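## Task

Retrieve the mug from beneath the workbench and place it inside the steel box. The box must sit flat on the workbench top, with nothing overhanging its edge. Neither robot may tip over or be left leaning. The result only counts if it stays put without a robot holding it. At the end, open the grippers and back the robots away.

## Robot and tools

Two mobile robots share the scene. stretch (Hello Robot Stretch 3) has one arm on a lift mast that reaches out to its RIGHT side; it cannot strafe, so it drives to move the gripper forward or back. rby (Rainbow RB-Y1) has two arms, a head and a foldable torso on a two-wheel base. Loose objects may occasionally get nudged.

FRAMES. Each robot reports in its own base frame: origin on the floor midway between its drive wheels, x forward, y left, z up. The odometry frame is that base frame at the scene start. Robots do not share frames, so only camera images, lidar_m, wrist_depth_mm and head_depth_mm show where they are relative to each other.

execute_actions: argument "actions" is a list holding one action or nothing (empty list = just report state and images). The action is an object keyed by "stretch" and/or "rby"; motions inside it start together. "cameras" picks which images come back (rby_head_camera, rby_left_wrist_camera, rby_right_wrist_camera, stretch_head_camera, stretch_nav_camera, stretch_wrist_camera, or "all"; omitted or null = all; [] = none). Any unknown key or out-of-range number rejects the whole call. An omitted joint or base may keep pushing toward its previous target. If a result reports a stop, later calls in the same reply are skipped. Each action lasts at most 15 s.

Base commands (both robots): "base" holds exactly one of {"translate_m": d}, a relative straight drive in metres from the current spot (positive forward), or {"rotate_rad": d}, a relative turn in place in radians (positive = counter-clockwise seen from above). Ranges: stretch translate_m -1 to 1, rotate_rad -3.2 to 3.2; rby translate_m -3 to 3, rotate_rad -3.2 to 3.2.

stretch "joints" are absolute targets by name: lift_m 0 to 1.1 (arm height); arm_m 0 to 0.52 (extension); wrist_yaw_rad -1.345 to 4.42 (0 along the arm, positive toward the front, 3.0 folds over the base); wrist_pitch_rad -1.57 to 0.451 (negative tips fingers down); wrist_roll_rad -2.911 to 2.911; gripper_m -0.089 to 0.179 (bigger = wider; true gap is smaller than the number); head_pan_rad -3.953 to 1.73 (-1.57 looks along the arm); head_tilt_rad -1.53 to 0.419 (negative down). Optional "contact_limits": {"arm_m": effort %, 1 to 100} stops the arm when its effort hits that value. The base is 0.33 m by 0.34 m and pivots 0.05 m behind its front edge; stowed, it sweeps radius 0.28 m. It drives fast only with lift_m below 0.30, arm_m below 0.03 and wrist_yaw_rad above 2.54. Fold or unfold the wrist only with lift_m 0.32 to 0.95, wrist_pitch_rad -0.4 and roll near 0. With yaw below -0.4 keep pitch at -0.5 or lower. The arm and lift stop on firm contact (contact_stop) and then go slack; wrist, head and base have no such stop. To grip, command gripper_m below the object width; to let go, go at least 0.02 above the touching value. Tipping risk: pushing with the gripper above about 0.45 m, driving while hooked on something fixed, or snagging furniture (worst when reversing). If base_tilt shows a lean, free the gripper, undo the last move in small steps, and drop lift_m to about 0.2.

rby "joints" are absolute targets: torso_squat_rad 0 to 1.2, torso_shift_rad -0.3 to 0.6, torso_pitch_rad -0.2 to 1.4, torso_yaw_rad -1.5 to 1.5; per arm (left_/right_) shoulder_pitch_rad -2.356 to 2.356 (negative raises forward), shoulder_roll_rad left 0 to 3.141 / right -3.141 to 0 (away from body), shoulder_yaw_rad -2.094 to 2.094, elbow_rad -2.617 to 0.01 (negative bends), forearm_roll_rad -3.141 to 3.141, wrist_pitch_rad -1.57 to 1.919, hand_roll_rad -2.705 to 2.705, gripper_m 0 to 0.1 (pad opening); head_pan_rad -0.523 to 0.523, head_tilt_rad -0.35 to 1.57 (positive down). Combined torso limits: squat+shift <= 1.52; squat-shift+pitch <= 1.57; shift+0.5 pitch-0.4 squat <= 0.7; shift+0.3 pitch-0.5 squat <= 0.39. Optional "speeds": translate_m 0.05 to 0.4 m/s, rotate_rad 0.1 to 1.509 rad/s; "min_time_s" 0.1 to 8 sets the shortest duration of arm/head moves. The base is 0.66 m by 0.58 m, front edge 0.10 m ahead of the axle, and does not stop at obstacles; a bent leg can poke past the front. To hold something, command an opening at least 0.005 m under its width (off_target is expected). Each arm carries up to 3 kg; heavy loads far forward can tip it.

wait: "seconds" 0 to 10; commands nothing and returns state and images. zoom_image: "camera" plus "region" [x0, y0, x1, y1] in pixels from the top-left, at most 504 by 504, of that camera's latest full image. finished_scene: "scene" = current scene number; irreversible, and the goal must hold on its own when called.

RESULTS. base_status and joint_status: "done"; "off_target" (stopped short, may still push); "contact_stop", "time_out", "torque_fault", "limit_stop_at_<name>", "stopped_with_arm" (target dropped, holds in place). On rby a stop in one torso or arm joint halts that whole group. "limit_stop_at_own_body" means a self-collision guard halted it before touching. "joint command not followed" means an arm collision check refused targets; read the "cause:" line. on_its_own lists uncommanded items; "held at" is the held target. motor_effort is % of max, peak in brackets, noisy and biased. lidar_m: 12 sector distances, first straight ahead, counter-clockwise, at 0.17 m height. Depth grids are 7x7 in mm. base_tilt is in degrees. MOTOR HOT warns of heating in rby arms.

AVOID: robots pressing on each other or rby's arms on each other (ends the run); drops, slams, hard shoves; sustained loads that torque-fault a joint or overheat motors. If an rby arm or torso is stopped while pressing, back off arms first, then torso, in separate actions.

Each tool is called after "Request:" as name([rows], argument=value, ...), one row to a line, values as JSON.

## Session

Request:
execute_actions(actions=[])

Scene clock: 0.00 s.
stretch.base_odometry: x=+0.000 y=+0.000 heading=+0.000 (m, m, rad; stretch's odometry frame)
stretch.turned_by_wheels: +0.000 (rad since the last result)
stretch.turned_by_imu: +0.000 (rad since the last result)
stretch.base_tilt: forward=-0.5 right=+0.4 (deg)
stretch.lidar_m: 0.78 1.55 1.79 1.67 1.48 1.88 4.29 2.98 3.20 2.95 1.85 0.88
stretch.head_depth_mm: 1553 1559 1571 1565 1584 1209 824 / 1531 1540 1544 1560 1564 1223 831 / 1514 1529 1516 1542 1542 1223 834 / 1501 1512 1512 1526 1520 1239 840 / 1488 1506 1497 1508 1512 1255 849 / 1476 1481 1484 1497 1505 1498 1513 / 1456 1458 1469 1473 1485 1484 1499
stretch.base_status: not commanded
stretch.joint_positions: lift_m=+0.447 arm_m=+0.003 wrist_yaw_rad=+2.913 wrist_pitch_rad=-0.383 wrist_roll_rad=+0.018 gripper_m=+0.037 head_pan_rad=-0.004 head_tilt_rad=-0.007
stretch.joint_status: not commanded
stretch.motor_effort: left_wheel=-1 right_wheel=-1 lift_m=+36 arm_m=-1 wrist_yaw_rad=+1 wrist_pitch_rad=+8 wrist_roll_rad=+0 gripper_m=-1 head_pan_rad=-1 head_tilt_rad=+1 (%)
stretch.hand_pose: x=+0.0306 y=+0.0748 z=+0.4678 quat_wxyz=(+0.214, +0.711, +0.053, +0.668) (m; stretch's base frame)
stretch.wrist_depth_mm: - - - - - - - / - - - - - - - / - - - - - - - / - - - - - - - / 902 - 905 906 917 848 828 / 731 728 - 741 766 731 721 / 633 633 628 622 622 622 621
rby.base_odometry: x=+0.000 y=+0.000 heading=+0.000 (m, m, rad; rby's odometry frame)
rby.base_status: not commanded
rby.joint_positions: torso_squat_rad=+0.350 torso_shift_rad=+0.000 torso_pitch_rad=+0.001 torso_yaw_rad=-0.001 left_shoulder_pitch_rad=+0.024 left_shoulder_roll_rad=+0.027 left_shoulder_yaw_rad=-0.028 left_elbow_rad=-0.189 left_forearm_roll_rad=-0.008 left_wrist_pitch_rad=-0.002 left_hand_roll_rad=+0.032 left_gripper_m=+0.099 right_shoulder_pitch_rad=+0.039 right_shoulder_roll_rad=-0.017 right_shoulder_yaw_rad=+0.056 right_elbow_rad=-0.270 right_forearm_roll_rad=+0.002 right_wrist_pitch_rad=-0.015 right_hand_roll_rad=+0.007 right_gripper_m=+0.101 head_pan_rad=-0.001 head_tilt_rad=+0.401
rby.joint_status: not commanded
rby.chest: x=-0.2276 y=+0.0009 z=+1.2474 quat_wxyz=(+1.000, -0.001, +0.000, +0.000) (m; rby's base frame)
rby.left_hand: x=-0.1525 y=+0.2388 z=+0.5657 quat_wxyz=(+0.996, +0.011, -0.084, +0.000) (m; rby's base frame)
rby.right_hand: x=-0.1216 y=-0.2269 z=+0.5711 quat_wxyz=(+0.992, -0.006, -0.124, +0.027) (m; rby's base frame)
pictures: rby_head_camera, rby_left_wrist_camera, rby_right_wrist_camera, stretch_head_camera (sideways: a quarter turn clockwise sets it upright), stretch_nav_camera (sideways: a quarter turn counterclockwise sets it upright), stretch_wrist_camera
Images, in order (width x height): rby_head_camera 896x504, rby_left_wrist_camera 644x364, rby_right_wrist_camera 644x364, stretch_head_camera 896x504, stretch_nav_camera 672x504, stretch_wrist_camera 644x364.

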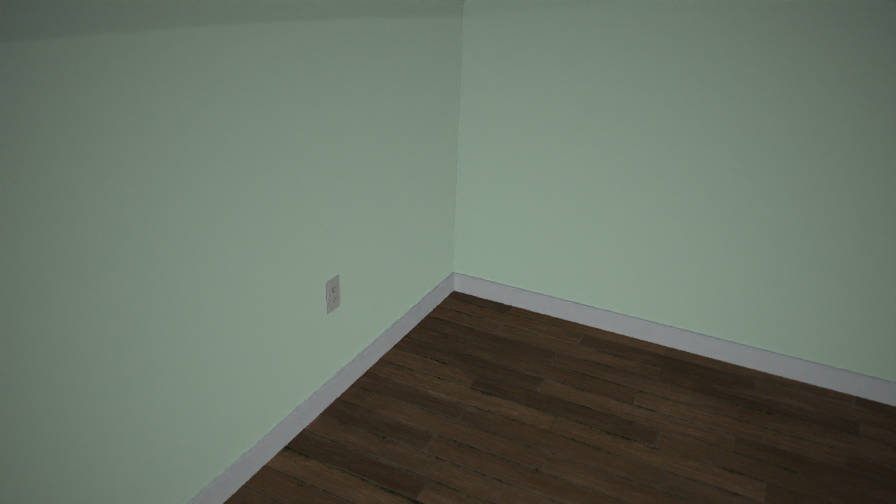

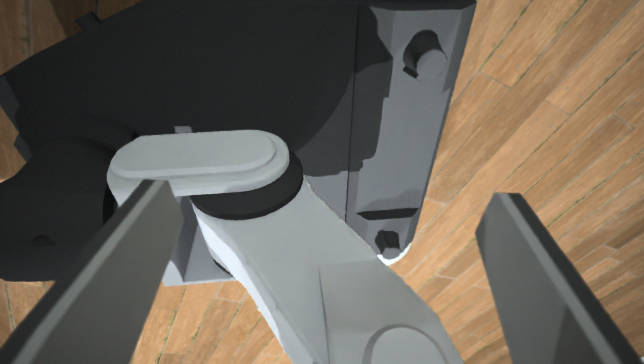

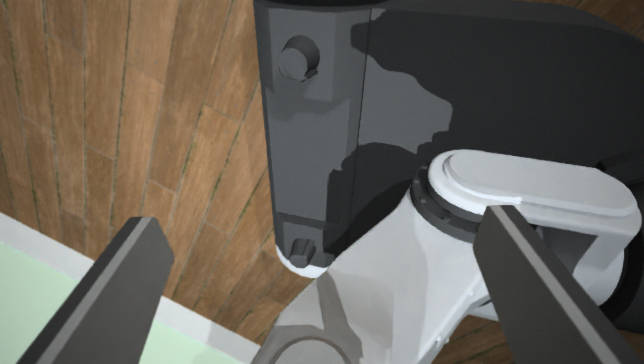

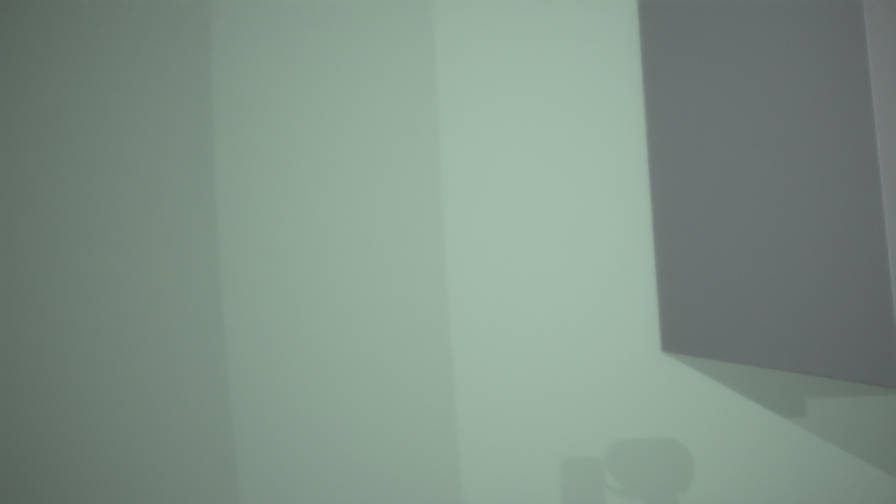

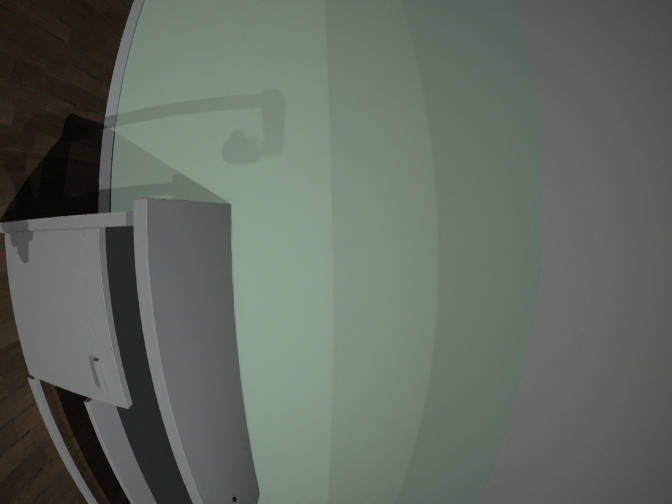

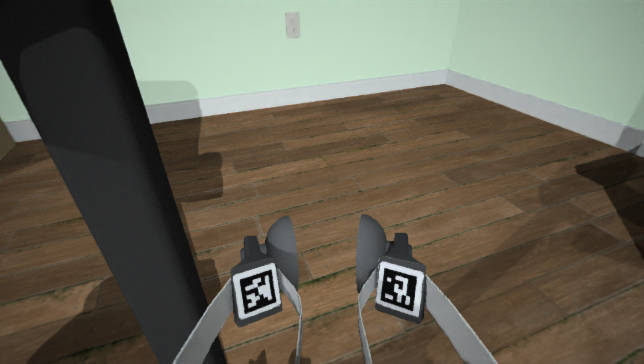

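Request:
execute_actions([
  {"stretch":{"joints":{"head_pan_rad":-0.8,"head_tilt_rad":-0.7}},"rby":{"joints":{"torso_yaw_rad":1.4,"head_pan_rad":0.5}}},
], cameras=["rby_head_camera","stretch_nav_camera","stretch_head_camera"])

Request:
execute_actions([
  {"stretch":{"joints":{"head_pan_rad":-2.4,"head_tilt_rad":-0.6}}},
], cameras=["stretch_nav_camera","stretch_head_camera"])

Scene clock: 6.43 s.
stretch.base_odometry: x=+0.000 y=+0.000 heading=+0.000 (m, m, rad; stretch's odometry frame)
stretch.turned_by_wheels: +0.000 (rad since the last result)
stretch.turned_by_imu: -0.001 (rad since the last result)
stretch.base_tilt: forward=-0.5 right=+0.3 (deg)
stretch.lidar_m: 0.78 1.55 1.79 1.66 1.48 1.87 4.31 2.97 3.19 2.94 1.85 0.88
stretch.head_depth_mm: 2805 3106 2555 1990 1624 1364 1190 / 2779 1855 2172 1993 1625 1363 1191 / 2434 1595 1892 1996 1641 1380 1192 / 2099 1343 1748 1958 1657 1389 1200 / 1905 1348 1632 1510 1619 1396 1203 / 1766 1351 1096 1321 1371 1407 1212 / 1594 1388 1012 1138 1193 1315 1222
stretch.base_status: not commanded
stretch.joint_positions: lift_m=+0.447 arm_m=+0.003 wrist_yaw_rad=+2.913 wrist_pitch_rad=-0.383 wrist_roll_rad=+0.018 gripper_m=+0.037 head_pan_rad=-0.793 head_tilt_rad=-0.691
stretch.joint_status: all done
stretch.motor_effort: left_wheel=-1(1) right_wheel=-1(1) lift_m=+36(37) arm_m=-1(1) wrist_yaw_rad=+1(0) wrist_pitch_rad=+7(7) wrist_roll_rad=+0(0) gripper_m=+0(1) head_pan_rad=-4(35) head_tilt_rad=-3(26) (%)
stretch.hand_pose: x=+0.0306 y=+0.0748 z=+0.4678 quat_wxyz=(+0.214, +0.711, +0.053, +0.668) (m; stretch's base frame)
stretch.wrist_depth_mm: - - - - - - - / - - - - - - - / - - - - - - - / - - - - - - - / 926 - 854 897 917 886 871 / 732 733 - 729 753 733 715 / 627 619 631 645 631 617 615
rby.base_odometry: x=+0.000 y=+0.000 heading=+0.000 (m, m, rad; rby's odometry frame)
rby.base_status: not commanded
rby.joint_positions: torso_squat_rad=+0.350 torso_shift_rad=+0.000 torso_pitch_rad=+0.001 torso_yaw_rad=+0.913 left_shoulder_pitch_rad=+0.024 left_shoulder_roll_rad=+0.027 left_shoulder_yaw_rad=-0.028 left_elbow_rad=-0.189 left_forearm_roll_rad=-0.008 left_wrist_pitch_rad=-0.002 left_hand_roll_rad=+0.032 left_gripper_m=+0.099 right_shoulder_pitch_rad=+0.038 right_shoulder_roll_rad=-0.017 right_shoulder_yaw_rad=+0.056 right_elbow_rad=-0.270 right_forearm_roll_rad=+0.002 right_wrist_pitch_rad=-0.015 right_hand_roll_rad=+0.007 right_gripper_m=+0.101 head_pan_rad=+0.500 head_tilt_rad=+0.401
rby.joint_status: torso_yaw_rad limit_stop_at_own_body (moved +0.914 of +1.401); the others done
rby.on_its_own: torso_yaw_rad is held at +0.913, not at your +1.400, since a limit_stop_at_own_body
rby.chest: x=-0.2276 y=+0.0009 z=+1.2474 quat_wxyz=(+0.898, -0.001, +0.001, +0.441) (m; rby's base frame)
rby.left_hand: x=-0.3713 y=+0.2054 z=+0.5659 quat_wxyz=(+0.894, +0.047, -0.070, +0.440) (m; rby's base frame)
rby.right_hand: x=+0.0168 y=-0.0541 z=+0.5708 quat_wxyz=(+0.878, +0.049, -0.113, +0.462) (m; rby's base frame)
pictures: rby_head_camera, stretch_head_camera (sideways: a quarter turn clockwise sets it upright), stretch_nav_camera (sideways: a quarter turn counterclockwise sets it upright)
camera_calibration (this result's frames):
rby_head_camera: T_world_to_cam=[[0.989659, -0.13882, 0.0361105, 0.156202], [-0.0269004, -0.426901, -0.903898, 1.37218], [0.140895, 0.89358, -0.426221, 0.578332], [0, 0, 0, 1]] pos_world=[-0.199158, 0.0906851, 1.48117]
stretch_head_camera: T_world_to_cam=[[-0.442683, 0.495044, -0.747639, 0.99908], [0.711277, 0.701572, 0.0433884, -0.0559062], [0.546001, -0.512571, -0.662687, 0.819138], [0, 0, 0, 1]] pos_world=[0.03479, -0.0355002, 1.29221]
stretch_nav_camera: T_world_to_cam=[[0.44849, -0.441891, 0.77691, -0.969047], [-0.710163, -0.703973, 0.00955283, 0.0466239], [0.542702, -0.556017, -0.62954, 0.778773], [0, 0, 0, 1]] pos_world=[0.0450771, 0.0376194, 1.24269]
Images, in order (width x height): rby_head_camera 896x504, stretch_head_camera 896x504, stretch_nav_camera 672x504.

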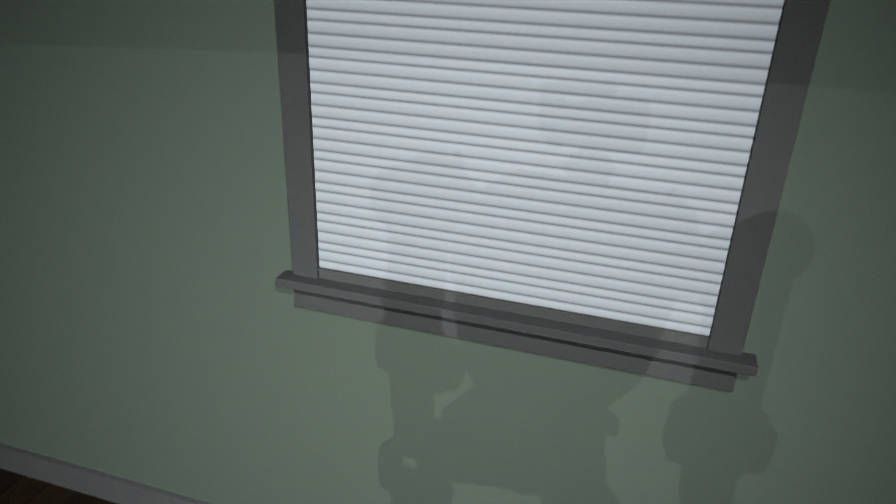

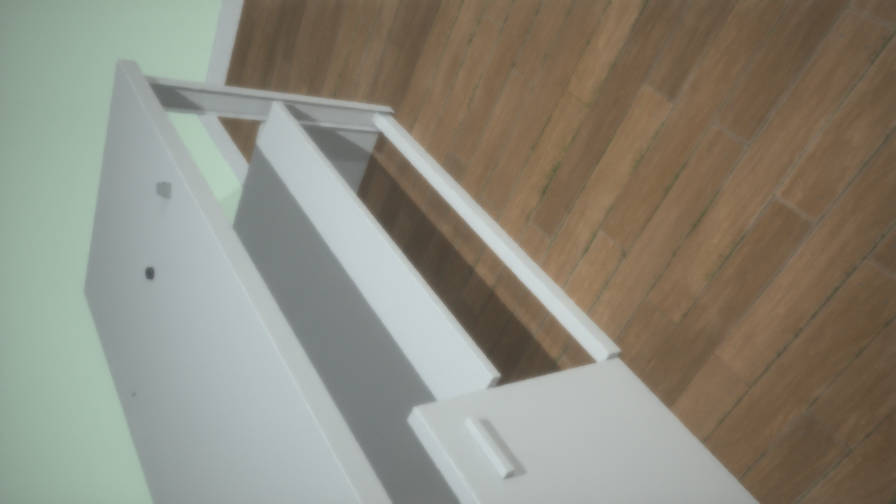

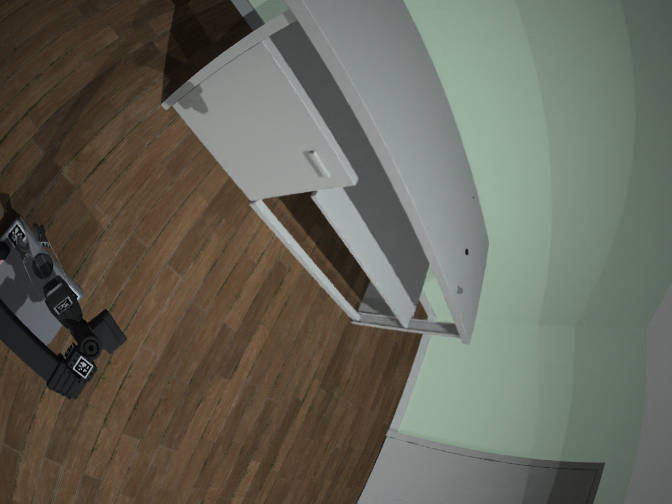

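not run: a stop came earlier in this reply.

Request:
execute_actions([
  {"stretch":{"joints":{"head_pan_rad":-2.4,"head_tilt_rad":-0.5,"lift_m":0.27}},"rby":{"base":{"rotate_rad":-2.2},"joints":{"torso_yaw_rad":0,"head_pan_rad":0}}},
], cameras=["rby_head_camera","stretch_nav_camera","stretch_head_camera"])

Scene clock: 17.03 s.
stretch.base_odometry: x=+0.000 y=+0.000 heading=+0.000 (m, m, rad; stretch's odometry frame)
stretch.turned_by_wheels: +0.000 (rad since the last result)
stretch.turned_by_imu: -0.002 (rad since the last result)
stretch.base_tilt: forward=-0.5 right=+0.4 (deg)
stretch.lidar_m: 0.78 1.55 1.80 1.67 1.48 1.87 3.50 3.11 3.19 2.94 1.85 0.88
stretch.head_depth_mm: - - 3899 2535 1932 1569 1299 / - - 3935 2622 1948 1559 1311 / - - 3973 2642 1983 1568 1312 / - - 3985 2615 1980 1589 1321 / 3940 - - 2646 2011 1584 1322 / 3512 3791 3886 2687 1995 1598 1325 / 3213 3376 3569 2694 2018 1602 1339
stretch.base_status: not commanded
stretch.joint_positions: lift_m=+0.270 arm_m=+0.003 wrist_yaw_rad=+2.913 wrist_pitch_rad=-0.384 wrist_roll_rad=+0.018 gripper_m=+0.037 head_pan_rad=-2.393 head_tilt_rad=-0.508
stretch.joint_status: all done
stretch.motor_effort: left_wheel=-1(1) right_wheel=-1(1) lift_m=+32(33) arm_m=-1(1) wrist_yaw_rad=+1(1) wrist_pitch_rad=+8(8) wrist_roll_rad=+0(0) gripper_m=+0(1) head_pan_rad=-4(35) head_tilt_rad=+3(13) (%)
stretch.hand_pose: x=+0.0306 y=+0.0746 z=+0.2905 quat_wxyz=(+0.214, +0.711, +0.053, +0.668) (m; stretch's base frame)
stretch.wrist_depth_mm: - - - - - - - / - - - - - - - / - - - - - - - / 782 - 780 785 794 780 756 / 617 - 627 616 629 601 601 / 514 502 - 505 520 501 496 / 453 - - 430 429 426 431
rby.base_odometry: x=+0.000 y=+0.000 heading=-2.200 (m, m, rad; rby's odometry frame)
rby.base_status: done
rby.joint_positions: torso_squat_rad=+0.350 torso_shift_rad=+0.000 torso_pitch_rad=+0.000 torso_yaw_rad=+0.000 left_shoulder_pitch_rad=+0.024 left_shoulder_roll_rad=+0.027 left_shoulder_yaw_rad=-0.028 left_elbow_rad=-0.189 left_forearm_roll_rad=-0.008 left_wrist_pitch_rad=-0.002 left_hand_roll_rad=+0.032 left_gripper_m=+0.099 right_shoulder_pitch_rad=+0.039 right_shoulder_roll_rad=-0.017 right_shoulder_yaw_rad=+0.056 right_elbow_rad=-0.270 right_forearm_roll_rad=+0.002 right_wrist_pitch_rad=-0.015 right_hand_roll_rad=+0.007 right_gripper_m=+0.101 head_pan_rad=+0.000 head_tilt_rad=+0.401
rby.joint_status: all done
rby.chest: x=-0.2277 y=+0.0009 z=+1.2474 quat_wxyz=(+1.000, -0.001, +0.000, +0.000) (m; rby's base frame)
rby.left_hand: x=-0.1528 y=+0.2389 z=+0.5657 quat_wxyz=(+0.996, +0.011, -0.084, +0.001) (m; rby's base frame)
rby.right_hand: x=-0.1215 y=-0.2268 z=+0.5710 quat_wxyz=(+0.992, -0.006, -0.124, +0.027) (m; rby's base frame)
pictures: rby_head_camera, stretch_head_camera (sideways: a quarter turn clockwise sets it upright), stretch_nav_camera (sideways: a quarter turn counterclockwise sets it upright)
camera_calibration (this result's frames):
rby_head_camera: T_world_to_cam=[[0.0181474, -0.999119, 0.0378397, -0.0558041], [-0.424892, -0.041965, -0.904271, 1.28323], [0.905062, 0.000332389, -0.425279, 0.749559], [0, 0, 0, 1]] pos_world=[-0.132151, -0.00215327, 1.48127]
stretch_head_camera: T_world_to_cam=[[0.399787, 0.327663, -0.856042, 1.13526], [0.686265, -0.726105, 0.0425701, -0.0546986], [-0.607628, -0.60449, -0.515151, 0.63424], [0, 0, 0, 1]] pos_world=[-0.030943, -0.0283082, 1.30089]
stretch_nav_camera: T_world_to_cam=[[-0.343333, -0.331774, 0.878663, -1.09689], [-0.681596, 0.731661, 0.00993811, 0.0459458], [-0.646181, -0.595481, -0.477339, 0.58801], [0, 0, 0, 1]] pos_world=[0.0346801, -0.0473868, 1.24402]
Images, in order (width x height): rby_head_camera 896x504, stretch_head_camera 896x504, stretch_nav_camera 672x504.

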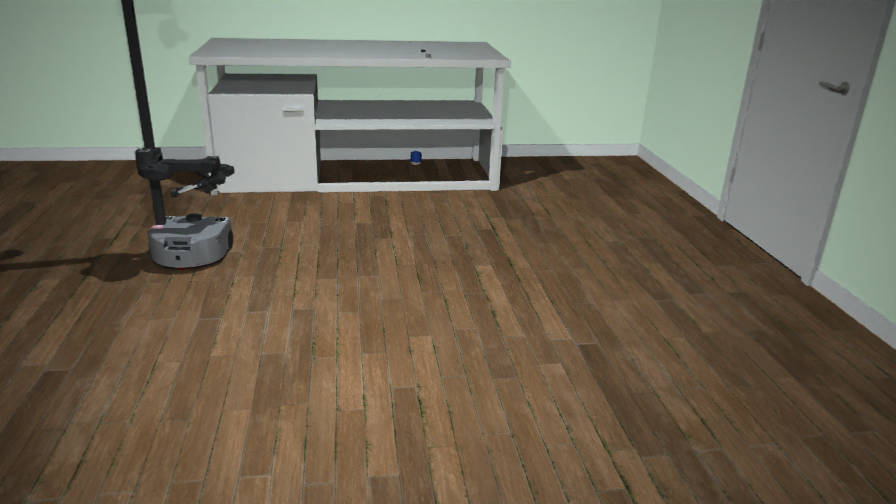

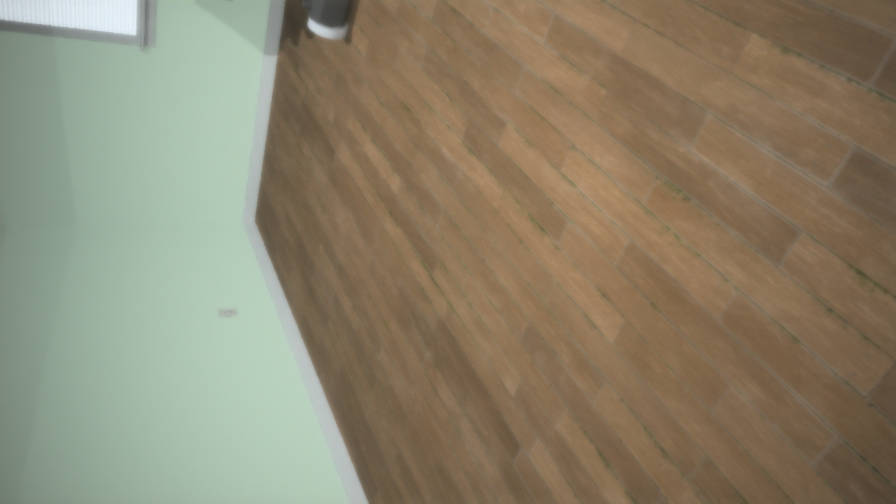

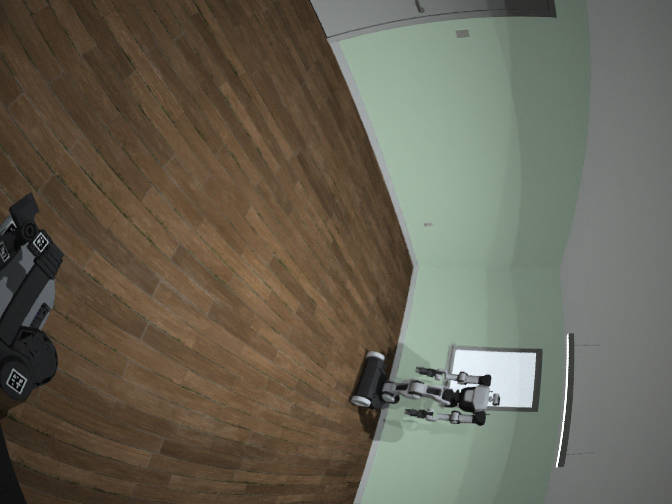

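Request:
execute_actions([
  {"stretch":{"base":{"rotate_rad":2.063},"joints":{"head_pan_rad":-1.57,"head_tilt_rad":-0.8}},"rby":{"base":{"rotate_rad":-0.75}}},
], cameras=["rby_head_camera"])

Request:
execute_actions([
  {"stretch":{"base":{"translate_m":-1.0}}},
], cameras=["stretch_nav_camera"])

Scene clock: 24.90 s.
stretch.base_odometry: x=+0.000 y=+0.000 heading=+2.063 (m, m, rad; stretch's odometry frame)
stretch.turned_by_wheels: +2.063 (rad since the last result)
stretch.turned_by_imu: +2.045 (rad since the last result)
stretch.base_tilt: forward=-0.5 right=+0.4 (deg)
stretch.lidar_m: 1.48 1.87 3.21 2.99 3.22 2.94 1.84 0.89 0.78 1.54 1.82 1.66
stretch.head_depth_mm: 1314 1087 859 1035 1271 1301 1151 / 1375 1561 1812 1788 1414 1307 1157 / 1418 1620 1871 1798 1525 1311 1155 / 1476 1700 1993 1807 1517 1320 1168 / 1532 1772 2043 1806 1541 1337 1166 / 1599 1854 2105 1835 1539 1333 1166 / 1669 1948 2215 1845 1541 1338 1177
stretch.base_status: done
stretch.joint_positions: lift_m=+0.270 arm_m=+0.003 wrist_yaw_rad=+2.913 wrist_pitch_rad=-0.384 wrist_roll_rad=+0.018 gripper_m=+0.037 head_pan_rad=-1.577 head_tilt_rad=-0.790
stretch.joint_status: all done
stretch.motor_effort: left_wheel=-2(7) right_wheel=+1(12) lift_m=+32(31) arm_m=-2(2) wrist_yaw_rad=+1(0) wrist_pitch_rad=+8(8) wrist_roll_rad=+0(0) gripper_m=+0(0) head_pan_rad=+2(34) head_tilt_rad=-4(19) (%)
stretch.hand_pose: x=+0.0306 y=+0.0746 z=+0.2905 quat_wxyz=(+0.214, +0.711, +0.053, +0.668) (m; stretch's base frame)
stretch.wrist_depth_mm: - - - - - - - / - - - - - - - / - - - - - - - / 796 - 762 790 749 754 749 / 625 - 613 622 632 604 604 / 517 501 - 512 526 502 502 / 455 - - 438 426 440 428
rby.base_odometry: x=+0.000 y=+0.000 heading=-2.949 (m, m, rad; rby's odometry frame)
rby.base_status: done
rby.joint_positions: torso_squat_rad=+0.350 torso_shift_rad=+0.000 torso_pitch_rad=+0.000 torso_yaw_rad=+0.000 left_shoulder_pitch_rad=+0.024 left_shoulder_roll_rad=+0.027 left_shoulder_yaw_rad=-0.028 left_elbow_rad=-0.189 left_forearm_roll_rad=-0.008 left_wrist_pitch_rad=-0.002 left_hand_roll_rad=+0.032 left_gripper_m=+0.099 right_shoulder_pitch_rad=+0.039 right_shoulder_roll_rad=-0.017 right_shoulder_yaw_rad=+0.056 right_elbow_rad=-0.270 right_forearm_roll_rad=+0.002 right_wrist_pitch_rad=-0.015 right_hand_roll_rad=+0.007 right_gripper_m=+0.101 head_pan_rad=+0.000 head_tilt_rad=+0.401
rby.joint_status: not commanded
rby.chest: x=-0.2277 y=+0.0010 z=+1.2474 quat_wxyz=(+1.000, -0.001, +0.000, +0.000) (m; rby's base frame)
rby.left_hand: x=-0.1528 y=+0.2389 z=+0.5657 quat_wxyz=(+0.996, +0.011, -0.084, +0.001) (m; rby's base frame)
rby.right_hand: x=-0.1214 y=-0.2268 z=+0.5710 quat_wxyz=(+0.992, -0.006, -0.124, +0.027) (m; rby's base frame)
pictures: rby_head_camera
camera_calibration (this result's frames):
rby_head_camera: T_world_to_cam=[[0.0181483, -0.999119, 0.0378497, -0.0558086], [-0.424908, -0.0419744, -0.904263, 1.28323], [0.905055, 0.000328196, -0.425295, 0.749563], [0, 0, 0, 1]] pos_world=[-0.13213, -0.00214282, 1.48127]
Images, in order (width x height): rby_head_camera 896x504.

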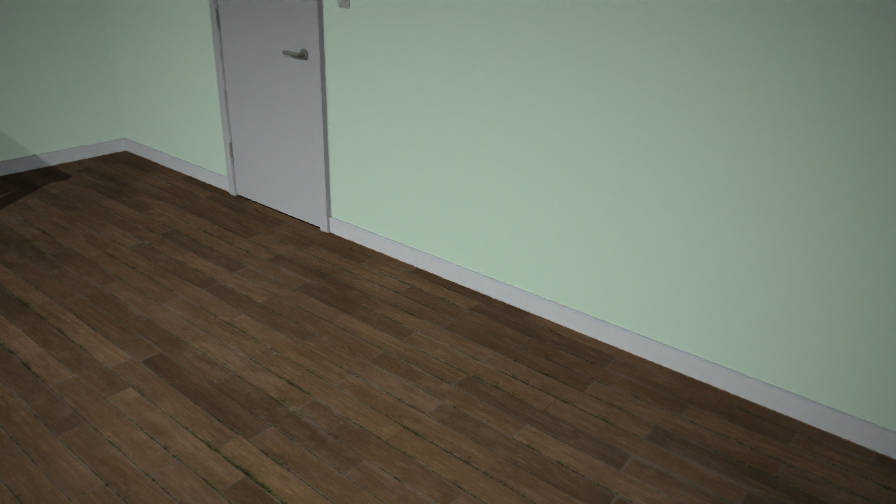

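Scene clock: 29.93 s.
stretch.base_odometry: x=+0.472 y=-0.881 heading=+2.063 (m, m, rad; stretch's odometry frame)
stretch.turned_by_wheels: +0.000 (rad since the last result)
stretch.turned_by_imu: -0.003 (rad since the last result)
stretch.base_tilt: forward=-0.5 right=+0.4 (deg)
stretch.lidar_m: 2.47 2.83 3.32 3.38 2.20 2.01 0.84 0.97 1.09 0.59 0.57 1.05
stretch.head_depth_mm: 985 993 780 640 575 882 1128 / 1021 1008 782 641 944 914 1143 / 1056 1021 789 645 971 1186 1154 / 1093 1031 798 650 998 1244 1167 / 1141 1040 805 654 976 1255 1169 / 1194 1043 808 674 958 1279 1167 / 1252 1051 814 698 1057 1311 1176
stretch.base_status: done
stretch.joint_positions: lift_m=+0.270 arm_m=+0.003 wrist_yaw_rad=+2.913 wrist_pitch_rad=-0.384 wrist_roll_rad=+0.018 gripper_m=+0.037 head_pan_rad=-1.577 head_tilt_rad=-0.790
stretch.joint_status: not commanded
stretch.motor_effort: left_wheel=-2(9) right_wheel=+0(6) lift_m=+32(32) arm_m=-1(1) wrist_yaw_rad=+1(1) wrist_pitch_rad=+8(9) wrist_roll_rad=+0(0) gripper_m=+0(1) head_pan_rad=+2(2) head_tilt_rad=-3(3) (%)
stretch.hand_pose: x=+0.0306 y=+0.0746 z=+0.2905 quat_wxyz=(+0.214, +0.711, +0.053, +0.668) (m; stretch's base frame)
stretch.wrist_depth_mm: - - - - - - - / - - - - - - - / - - - - - - - / 781 - 783 760 793 753 758 / 623 - 625 615 614 600 609 / 517 497 - 513 520 504 501 / 457 - - 436 438 431 429
rby.base_odometry: x=+0.000 y=+0.000 heading=-2.949 (m, m, rad; rby's odometry frame)
rby.base_status: not commanded
rby.joint_positions: torso_squat_rad=+0.350 torso_shift_rad=+0.000 torso_pitch_rad=+0.000 torso_yaw_rad=+0.000 left_shoulder_pitch_rad=+0.024 left_shoulder_roll_rad=+0.027 left_shoulder_yaw_rad=-0.028 left_elbow_rad=-0.189 left_forearm_roll_rad=-0.008 left_wrist_pitch_rad=-0.002 left_hand_roll_rad=+0.032 left_gripper_m=+0.099 right_shoulder_pitch_rad=+0.039 right_shoulder_roll_rad=-0.017 right_shoulder_yaw_rad=+0.056 right_elbow_rad=-0.270 right_forearm_roll_rad=+0.002 right_wrist_pitch_rad=-0.015 right_hand_roll_rad=+0.007 right_gripper_m=+0.101 head_pan_rad=+0.000 head_tilt_rad=+0.401
rby.joint_status: not commanded
rby.chest: x=-0.2277 y=+0.0009 z=+1.2474 quat_wxyz=(+1.000, -0.001, +0.000, +0.000) (m; rby's base frame)
rby.left_hand: x=-0.1528 y=+0.2389 z=+0.5657 quat_wxyz=(+0.996, +0.011, -0.084, +0.001) (m; rby's base frame)
rby.right_hand: x=-0.1214 y=-0.2268 z=+0.5710 quat_wxyz=(+0.992, -0.006, -0.124, +0.027) (m; rby's base frame)
pictures: stretch_nav_camera (sideways: a quarter turn counterclockwise sets it upright)
camera_calibration (this result's frames):
stretch_nav_camera: T_world_to_cam=[[0.005086, -0.703553, 0.710624, -0.87995], [-0.999955, 0.0020728, 0.00920894, 0.0488406], [-0.00795196, -0.710639, -0.703511, 0.878349], [0, 0, 0, 1]] pos_world=[0.0602984, 0.00499654, 1.24279]
Images, in order (width x height): stretch_nav_camera 672x504.

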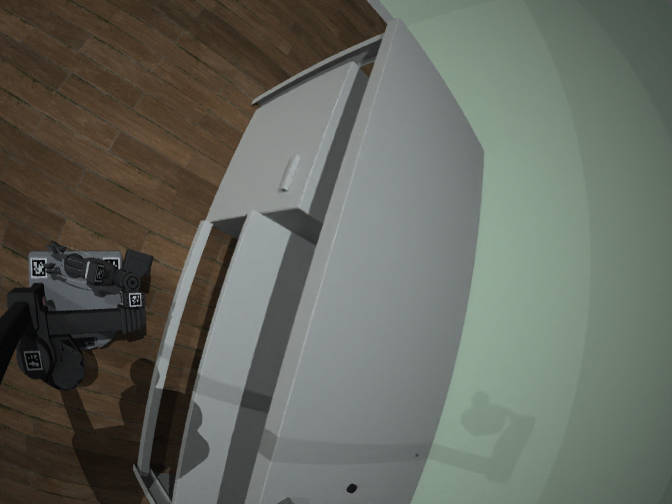

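Request:
execute_actions([
  {"stretch":{"base":{"translate_m":-0.22},"joints":{"lift_m":0.34}},"rby":{"base":{"rotate_rad":1.65}}},
], cameras=["rby_head_camera"])

Request:
execute_actions([
  {"stretch":{"base":{"rotate_rad":-0.41},"joints":{"wrist_yaw_rad":1.5,"gripper_m":0.15}}},
], cameras=[])

Request:
execute_actions([
  {"stretch":{"joints":{"lift_m":0.12,"wrist_pitch_rad":0,"arm_m":0.04}}},
], cameras=["stretch_nav_camera","stretch_head_camera"])

Scene clock: 39.53 s.
stretch.base_odometry: x=+0.576 y=-1.075 heading=+2.063 (m, m, rad; stretch's odometry frame)
stretch.turned_by_wheels: +0.000 (rad since the last result)
stretch.turned_by_imu: -0.002 (rad since the last result)
stretch.base_tilt: forward=-0.5 right=+0.3 (deg)
stretch.lidar_m: 2.69 3.03 3.40 3.08 1.97 1.81 0.62 0.71 1.01 0.93 0.67 0.93
stretch.head_depth_mm: 912 977 778 637 540 824 1049 / 944 1005 784 642 542 853 1097 / 980 1025 791 645 547 875 1141 / 1011 1026 798 649 561 910 1160 / 1057 1035 803 651 587 941 1160 / 1102 1053 807 659 964 1251 1170 / 1151 1059 815 661 967 1266 1173
stretch.base_status: done
stretch.joint_positions: lift_m=+0.340 arm_m=+0.003 wrist_yaw_rad=+2.913 wrist_pitch_rad=-0.384 wrist_roll_rad=+0.018 gripper_m=+0.037 head_pan_rad=-1.577 head_tilt_rad=-0.790
stretch.joint_status: all done
stretch.motor_effort: left_wheel=-2(8) right_wheel=+0(8) lift_m=+41(43) arm_m=-2(1) wrist_yaw_rad=+1(1) wrist_pitch_rad=+8(8) wrist_roll_rad=+0(0) gripper_m=+0(0) head_pan_rad=+2(2) head_tilt_rad=-4(4) (%)
stretch.hand_pose: x=+0.0306 y=+0.0745 z=+0.3601 quat_wxyz=(+0.214, +0.711, +0.053, +0.668) (m; stretch's base frame)
stretch.wrist_depth_mm: - - - - - - - / - - - - - - - / - - - - - - - / 938 - 934 915 889 883 893 / 746 - 755 727 739 713 713 / 607 581 - 606 612 600 593 / 518 516 521 531 514 500 499
rby.base_odometry: x=+0.000 y=+0.000 heading=-1.299 (m, m, rad; rby's odometry frame)
rby.base_status: done
rby.joint_positions: torso_squat_rad=+0.350 torso_shift_rad=+0.000 torso_pitch_rad=+0.000 torso_yaw_rad=+0.000 left_shoulder_pitch_rad=+0.024 left_shoulder_roll_rad=+0.027 left_shoulder_yaw_rad=-0.028 left_elbow_rad=-0.189 left_forearm_roll_rad=-0.008 left_wrist_pitch_rad=-0.002 left_hand_roll_rad=+0.032 left_gripper_m=+0.099 right_shoulder_pitch_rad=+0.039 right_shoulder_roll_rad=-0.017 right_shoulder_yaw_rad=+0.056 right_elbow_rad=-0.270 right_forearm_roll_rad=+0.002 right_wrist_pitch_rad=-0.015 right_hand_roll_rad=+0.007 right_gripper_m=+0.101 head_pan_rad=+0.000 head_tilt_rad=+0.401
rby.joint_status: not commanded
rby.chest: x=-0.2277 y=+0.0009 z=+1.2474 quat_wxyz=(+1.000, -0.001, +0.000, +0.000) (m; rby's base frame)
rby.left_hand: x=-0.1528 y=+0.2389 z=+0.5657 quat_wxyz=(+0.996, +0.011, -0.084, +0.001) (m; rby's base frame)
rby.right_hand: x=-0.1215 y=-0.2268 z=+0.5710 quat_wxyz=(+0.992, -0.006, -0.124, +0.027) (m; rby's base frame)
pictures: rby_head_camera
camera_calibration (this result's frames):
rby_head_camera: T_world_to_cam=[[0.0181474, -0.999119, 0.0378297, -0.0558018], [-0.424893, -0.041956, -0.904271, 1.28323], [0.905062, 0.000336622, -0.42528, 0.74956], [0, 0, 0, 1]] pos_world=[-0.13215, -0.00216573, 1.48127]
Images, in order (width x height): rby_head_camera 896x504.

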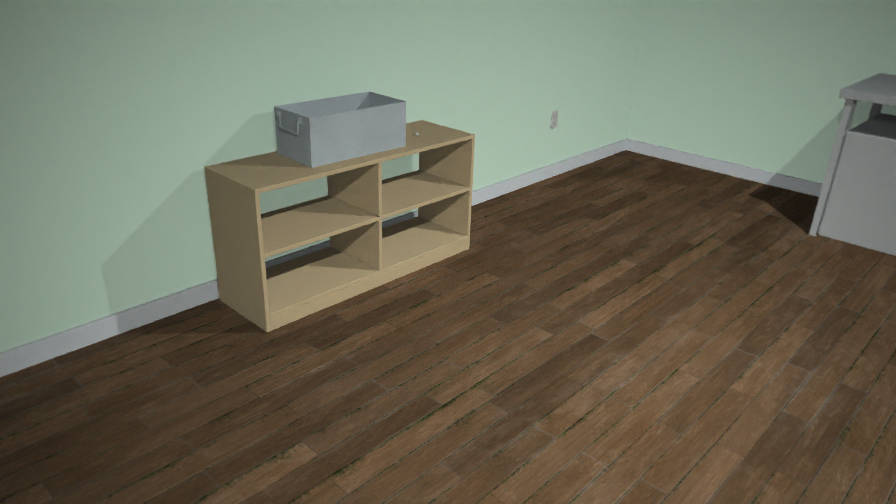

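Scene clock: 41.23 s.
stretch.base_odometry: x=+0.576 y=-1.075 heading=+1.653 (m, m, rad; stretch's odometry frame)
stretch.turned_by_wheels: -0.410 (rad since the last result)
stretch.turned_by_imu: -0.409 (rad since the last result)
stretch.base_tilt: forward=-0.5 right=+0.4 (deg)
stretch.lidar_m: 1.20 2.70 3.41 3.42 2.67 1.90 1.82 0.62 0.79 1.01 0.81 0.67
stretch.head_depth_mm: 954 1004 781 637 541 884 1126 / 943 1007 786 641 542 873 1132 / 946 1017 792 644 545 878 1145 / 940 1010 795 649 547 863 1134 / 940 1010 803 651 552 868 1145 / 935 1008 807 657 554 868 1134 / 923 1014 817 659 556 874 1130
stretch.base_status: done
stretch.joint_positions: lift_m=+0.340 arm_m=+0.003 wrist_yaw_rad=+1.502 wrist_pitch_rad=-0.384 wrist_roll_rad=+0.018 gripper_m=+0.150 head_pan_rad=-1.577 head_tilt_rad=-0.790
stretch.joint_status: all done
stretch.motor_effort: left_wheel=+0(3) right_wheel=-4(6) lift_m=+41(40) arm_m=-2(2) wrist_yaw_rad=-1(1) wrist_pitch_rad=+8(8) wrist_roll_rad=+0(0) gripper_m=+0(82) head_pan_rad=+1(2) head_tilt_rad=-3(3) (%)
stretch.hand_pose: x=+0.2066 y=-0.1638 z=+0.3601 quat_wxyz=(+0.596, +0.576, -0.420, +0.370) (m; stretch's base frame)
stretch.wrist_depth_mm: - - - - 450 416 398 / - - - - 516 254 198 / - - - - 564 580 189 / 917 943 925 900 615 648 664 / 752 765 713 723 675 697 706 / 612 - 592 605 583 - 596 / 518 495 508 521 495 490 497
rby.base_odometry: x=+0.000 y=+0.000 heading=-1.299 (m, m, rad; rby's odometry frame)
rby.base_status: not commanded
rby.joint_positions: torso_squat_rad=+0.350 torso_shift_rad=+0.000 torso_pitch_rad=+0.000 torso_yaw_rad=+0.000 left_shoulder_pitch_rad=+0.024 left_shoulder_roll_rad=+0.027 left_shoulder_yaw_rad=-0.028 left_elbow_rad=-0.189 left_forearm_roll_rad=-0.008 left_wrist_pitch_rad=-0.002 left_hand_roll_rad=+0.032 left_gripper_m=+0.099 right_shoulder_pitch_rad=+0.039 right_shoulder_roll_rad=-0.017 right_shoulder_yaw_rad=+0.056 right_elbow_rad=-0.270 right_forearm_roll_rad=+0.002 right_wrist_pitch_rad=-0.015 right_hand_roll_rad=+0.007 right_gripper_m=+0.101 head_pan_rad=+0.000 head_tilt_rad=+0.401
rby.joint_status: not commanded
rby.chest: x=-0.2277 y=+0.0009 z=+1.2474 quat_wxyz=(+1.000, -0.001, +0.000, +0.000) (m; rby's base frame)
rby.left_hand: x=-0.1528 y=+0.2389 z=+0.5657 quat_wxyz=(+0.996, +0.011, -0.084, +0.001) (m; rby's base frame)
rby.right_hand: x=-0.1215 y=-0.2268 z=+0.5710 quat_wxyz=(+0.992, -0.006, -0.124, +0.027) (m; rby's base frame)
pictures: none
No camera images: the call's "cameras" was empty. Leave "cameras" out to get every camera's image.

Scene clock: 44.07 s.
stretch.base_odometry: x=+0.576 y=-1.075 heading=+1.653 (m, m, rad; stretch's odometry frame)
stretch.turned_by_wheels: +0.000 (rad since the last result)
stretch.turned_by_imu: -0.001 (rad since the last result)
stretch.base_tilt: forward=-0.5 right=+0.4 (deg)
stretch.lidar_m: 1.20 2.70 3.43 3.41 2.68 1.89 1.82 0.62 0.79 1.01 0.82 0.67
stretch.head_depth_mm: 957 1002 780 636 540 887 1134 / 946 1009 788 643 541 873 1130 / 943 1018 790 645 546 881 1140 / 938 1013 793 648 548 867 1134 / 933 1006 801 655 550 864 1137 / 929 1008 806 655 554 873 1134 / 931 1012 814 662 555 875 1124
stretch.base_status: not commanded
stretch.joint_positions: lift_m=+0.120 arm_m=+0.040 wrist_yaw_rad=+1.502 wrist_pitch_rad=-0.023 wrist_roll_rad=+0.018 gripper_m=+0.150 head_pan_rad=-1.577 head_tilt_rad=-0.790
stretch.joint_status: all done
stretch.motor_effort: left_wheel=+0(0) right_wheel=-3(3) lift_m=+31(36) arm_m=+5(8) wrist_yaw_rad=+0(1) wrist_pitch_rad=+11(10) wrist_roll_rad=+0(0) gripper_m=-1(0) head_pan_rad=+2(2) head_tilt_rad=-3(3) (%)
stretch.hand_pose: x=+0.2336 y=-0.2023 z=+0.2288 quat_wxyz=(+0.518, +0.493, -0.516, +0.472) (m; stretch's base frame)
stretch.wrist_depth_mm: - - - - 433 389 400 / - - - - 492 511 520 / - - - - 516 534 549 / - - - - 519 543 578 / 881 946 837 839 540 574 589 / 607 - 587 577 531 - 560 / 451 426 442 443 403 409 429
rby.base_odometry: x=+0.000 y=+0.000 heading=-1.299 (m, m, rad; rby's odometry frame)
rby.base_status: not commanded
rby.joint_positions: torso_squat_rad=+0.350 torso_shift_rad=+0.000 torso_pitch_rad=+0.000 torso_yaw_rad=+0.000 left_shoulder_pitch_rad=+0.024 left_shoulder_roll_rad=+0.027 left_shoulder_yaw_rad=-0.028 left_elbow_rad=-0.189 left_forearm_roll_rad=-0.008 left_wrist_pitch_rad=-0.002 left_hand_roll_rad=+0.032 left_gripper_m=+0.099 right_shoulder_pitch_rad=+0.039 right_shoulder_roll_rad=-0.017 right_shoulder_yaw_rad=+0.056 right_elbow_rad=-0.270 right_forearm_roll_rad=+0.002 right_wrist_pitch_rad=-0.015 right_hand_roll_rad=+0.007 right_gripper_m=+0.101 head_pan_rad=+0.000 head_tilt_rad=+0.401
rby.joint_status: not commanded
rby.chest: x=-0.2277 y=+0.0009 z=+1.2474 quat_wxyz=(+1.000, -0.001, +0.000, +0.000) (m; rby's base frame)
rby.left_hand: x=-0.1528 y=+0.2389 z=+0.5657 quat_wxyz=(+0.996, +0.011, -0.084, +0.001) (m; rby's base frame)
rby.right_hand: x=-0.1215 y=-0.2268 z=+0.5710 quat_wxyz=(+0.992, -0.006, -0.124, +0.027) (m; rby's base frame)
pictures: stretch_head_camera (sideways: a quarter turn clockwise sets it upright), stretch_nav_camera (sideways: a quarter turn counterclockwise sets it upright)
camera_calibration (this result's frames):
stretch_head_camera: T_world_to_cam=[[0.0364259, 0.734024, -0.678146, 0.905594], [0.999019, -0.00964273, 0.0432239, -0.0574418], [0.0251882, -0.679055, -0.733655, 0.914617], [0, 0, 0, 1]] pos_world=[0.00136077, -0.0442058, 1.28762]
stretch_nav_camera: T_world_to_cam=[[0.00519579, -0.703552, 0.710624, -0.879951], [-0.999956, 0.00191676, 0.00920894, 0.0488406], [-0.00784107, -0.710641, -0.703511, 0.878349], [0, 0, 0, 1]] pos_world=[0.0602977, 0.00500499, 1.24279]
Images, in order (width x height): stretch_head_camera 896x504, stretch_nav_camera 672x504.

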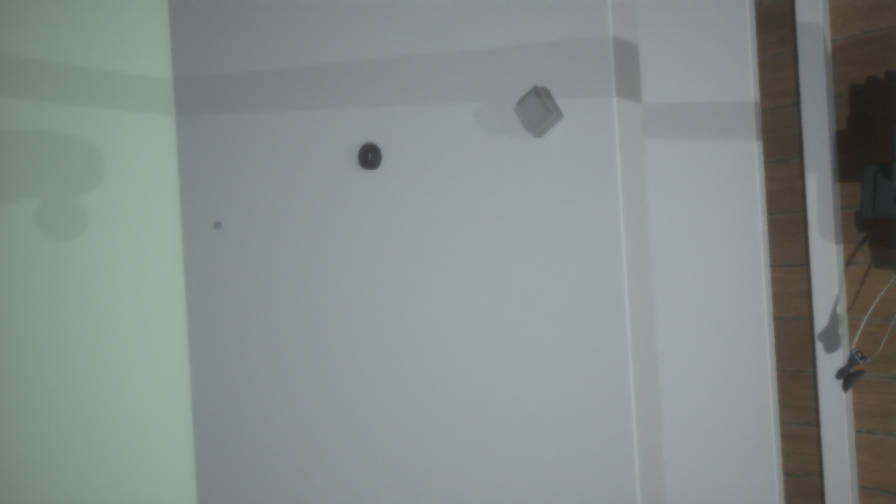

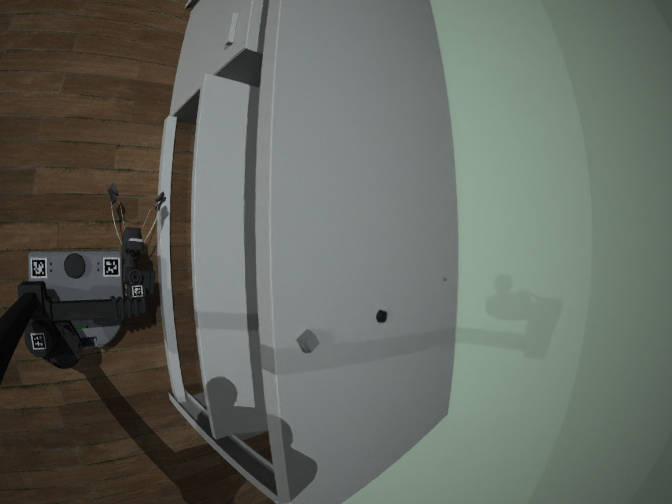

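Request:
execute_actions([
  {"stretch":{"joints":{"lift_m":0.07,"wrist_yaw_rad":0}},"rby":{"base":{"rotate_rad":-0.086}}},
], cameras=["stretch_wrist_camera"])

Request:
execute_actions([
  {"stretch":{"joints":{"arm_m":0.2}},"rby":{"base":{"translate_m":2.11},"joints":{"left_elbow_rad":-1.6,"right_elbow_rad":-1.6,"left_shoulder_roll_rad":0.3,"right_shoulder_roll_rad":-0.3,"head_tilt_rad":0.7}}},
], cameras=["stretch_wrist_camera"])

Scene clock: 52.53 s.
stretch.base_odometry: x=+0.576 y=-1.075 heading=+1.653 (m, m, rad; stretch's odometry frame)
stretch.turned_by_wheels: +0.000 (rad since the last result)
stretch.turned_by_imu: -0.001 (rad since the last result)
stretch.base_tilt: forward=-0.5 right=+0.4 (deg)
stretch.lidar_m: 1.20 2.70 3.42 3.43 2.67 1.90 1.82 0.62 0.79 1.01 0.81 0.67
stretch.head_depth_mm: 955 1001 778 636 541 884 1130 / 948 1011 785 641 544 870 1127 / 947 1013 792 646 544 877 1130 / 940 1013 797 648 546 864 1136 / 936 1012 802 653 551 865 1136 / 931 1006 805 658 554 872 1131 / 926 1011 814 661 555 875 1127
stretch.base_status: not commanded
stretch.joint_positions: lift_m=+0.076 arm_m=+0.040 wrist_yaw_rad=+0.004 wrist_pitch_rad=-0.026 wrist_roll_rad=+0.018 gripper_m=+0.150 head_pan_rad=-1.577 head_tilt_rad=-0.790
stretch.joint_status: lift_m contact_stop (moved -0.044 of -0.050); the others done
stretch.on_its_own: lift_m is slack since a contact_stop, until your next command for it (your +0.070 is given up)
stretch.motor_effort: left_wheel=+0(0) right_wheel=-3(4) lift_m=+37(34) arm_m=-7(17) wrist_yaw_rad=-2(18) wrist_pitch_rad=+12(35) wrist_roll_rad=+0(0) gripper_m=-2(0) head_pan_rad=+2(2) head_tilt_rad=-3(3) (%)
stretch.hand_pose: x=-0.0204 y=-0.4409 z=+0.1843 quat_wxyz=(+0.701, +0.011, -0.713, -0.008) (m; stretch's base frame)
stretch.wrist_depth_mm: 515 517 532 557 554 569 542 / 666 713 698 703 738 743 591 / 704 698 729 732 750 740 604 / 719 752 747 752 761 798 603 / 677 750 706 637 686 753 589 / 509 - 494 491 491 - 467 / 380 361 371 375 365 352 359
rby.base_odometry: x=+0.000 y=+0.000 heading=-1.385 (m, m, rad; rby's odometry frame)
rby.base_status: done
rby.joint_positions: torso_squat_rad=+0.350 torso_shift_rad=+0.000 torso_pitch_rad=+0.000 torso_yaw_rad=+0.000 left_shoulder_pitch_rad=+0.024 left_shoulder_roll_rad=+0.027 left_shoulder_yaw_rad=-0.028 left_elbow_rad=-0.189 left_forearm_roll_rad=-0.008 left_wrist_pitch_rad=-0.002 left_hand_roll_rad=+0.032 left_gripper_m=+0.099 right_shoulder_pitch_rad=+0.039 right_shoulder_roll_rad=-0.017 right_shoulder_yaw_rad=+0.056 right_elbow_rad=-0.270 right_forearm_roll_rad=+0.002 right_wrist_pitch_rad=-0.015 right_hand_roll_rad=+0.007 right_gripper_m=+0.101 head_pan_rad=+0.000 head_tilt_rad=+0.401
rby.joint_status: not commanded
rby.chest: x=-0.2277 y=+0.0010 z=+1.2474 quat_wxyz=(+1.000, -0.001, +0.000, +0.000) (m; rby's base frame)
rby.left_hand: x=-0.1528 y=+0.2389 z=+0.5657 quat_wxyz=(+0.996, +0.011, -0.084, +0.001) (m; rby's base frame)
rby.right_hand: x=-0.1214 y=-0.2268 z=+0.5711 quat_wxyz=(+0.992, -0.006, -0.124, +0.027) (m; rby's base frame)
pictures: stretch_wrist_camera
ARM HIT: stretch's arm struck its own base hard.
camera_calibration (this result's frames):
stretch_wrist_camera: T_world_to_cam=[[-0.997968, 0.0136169, -0.0622468, -0.00375601], [0.0636962, 0.187179, -0.980259, 0.302698], [-0.00169674, -0.982231, -0.187666, -0.230937], [0, 0, 0, 1]] pos_world=[-0.0234209, -0.283441, 0.253149]
Images, in order (width x height): stretch_wrist_camera 644x364.

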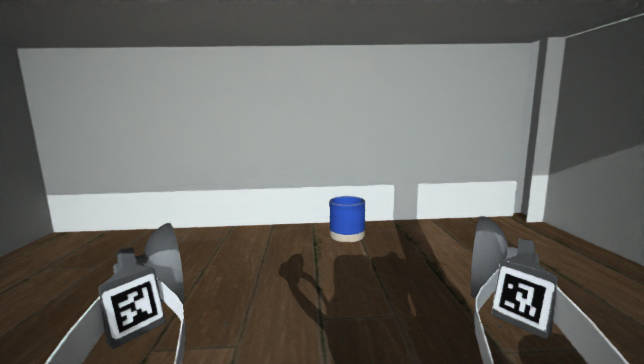

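not run: a stop came earlier in this reply.


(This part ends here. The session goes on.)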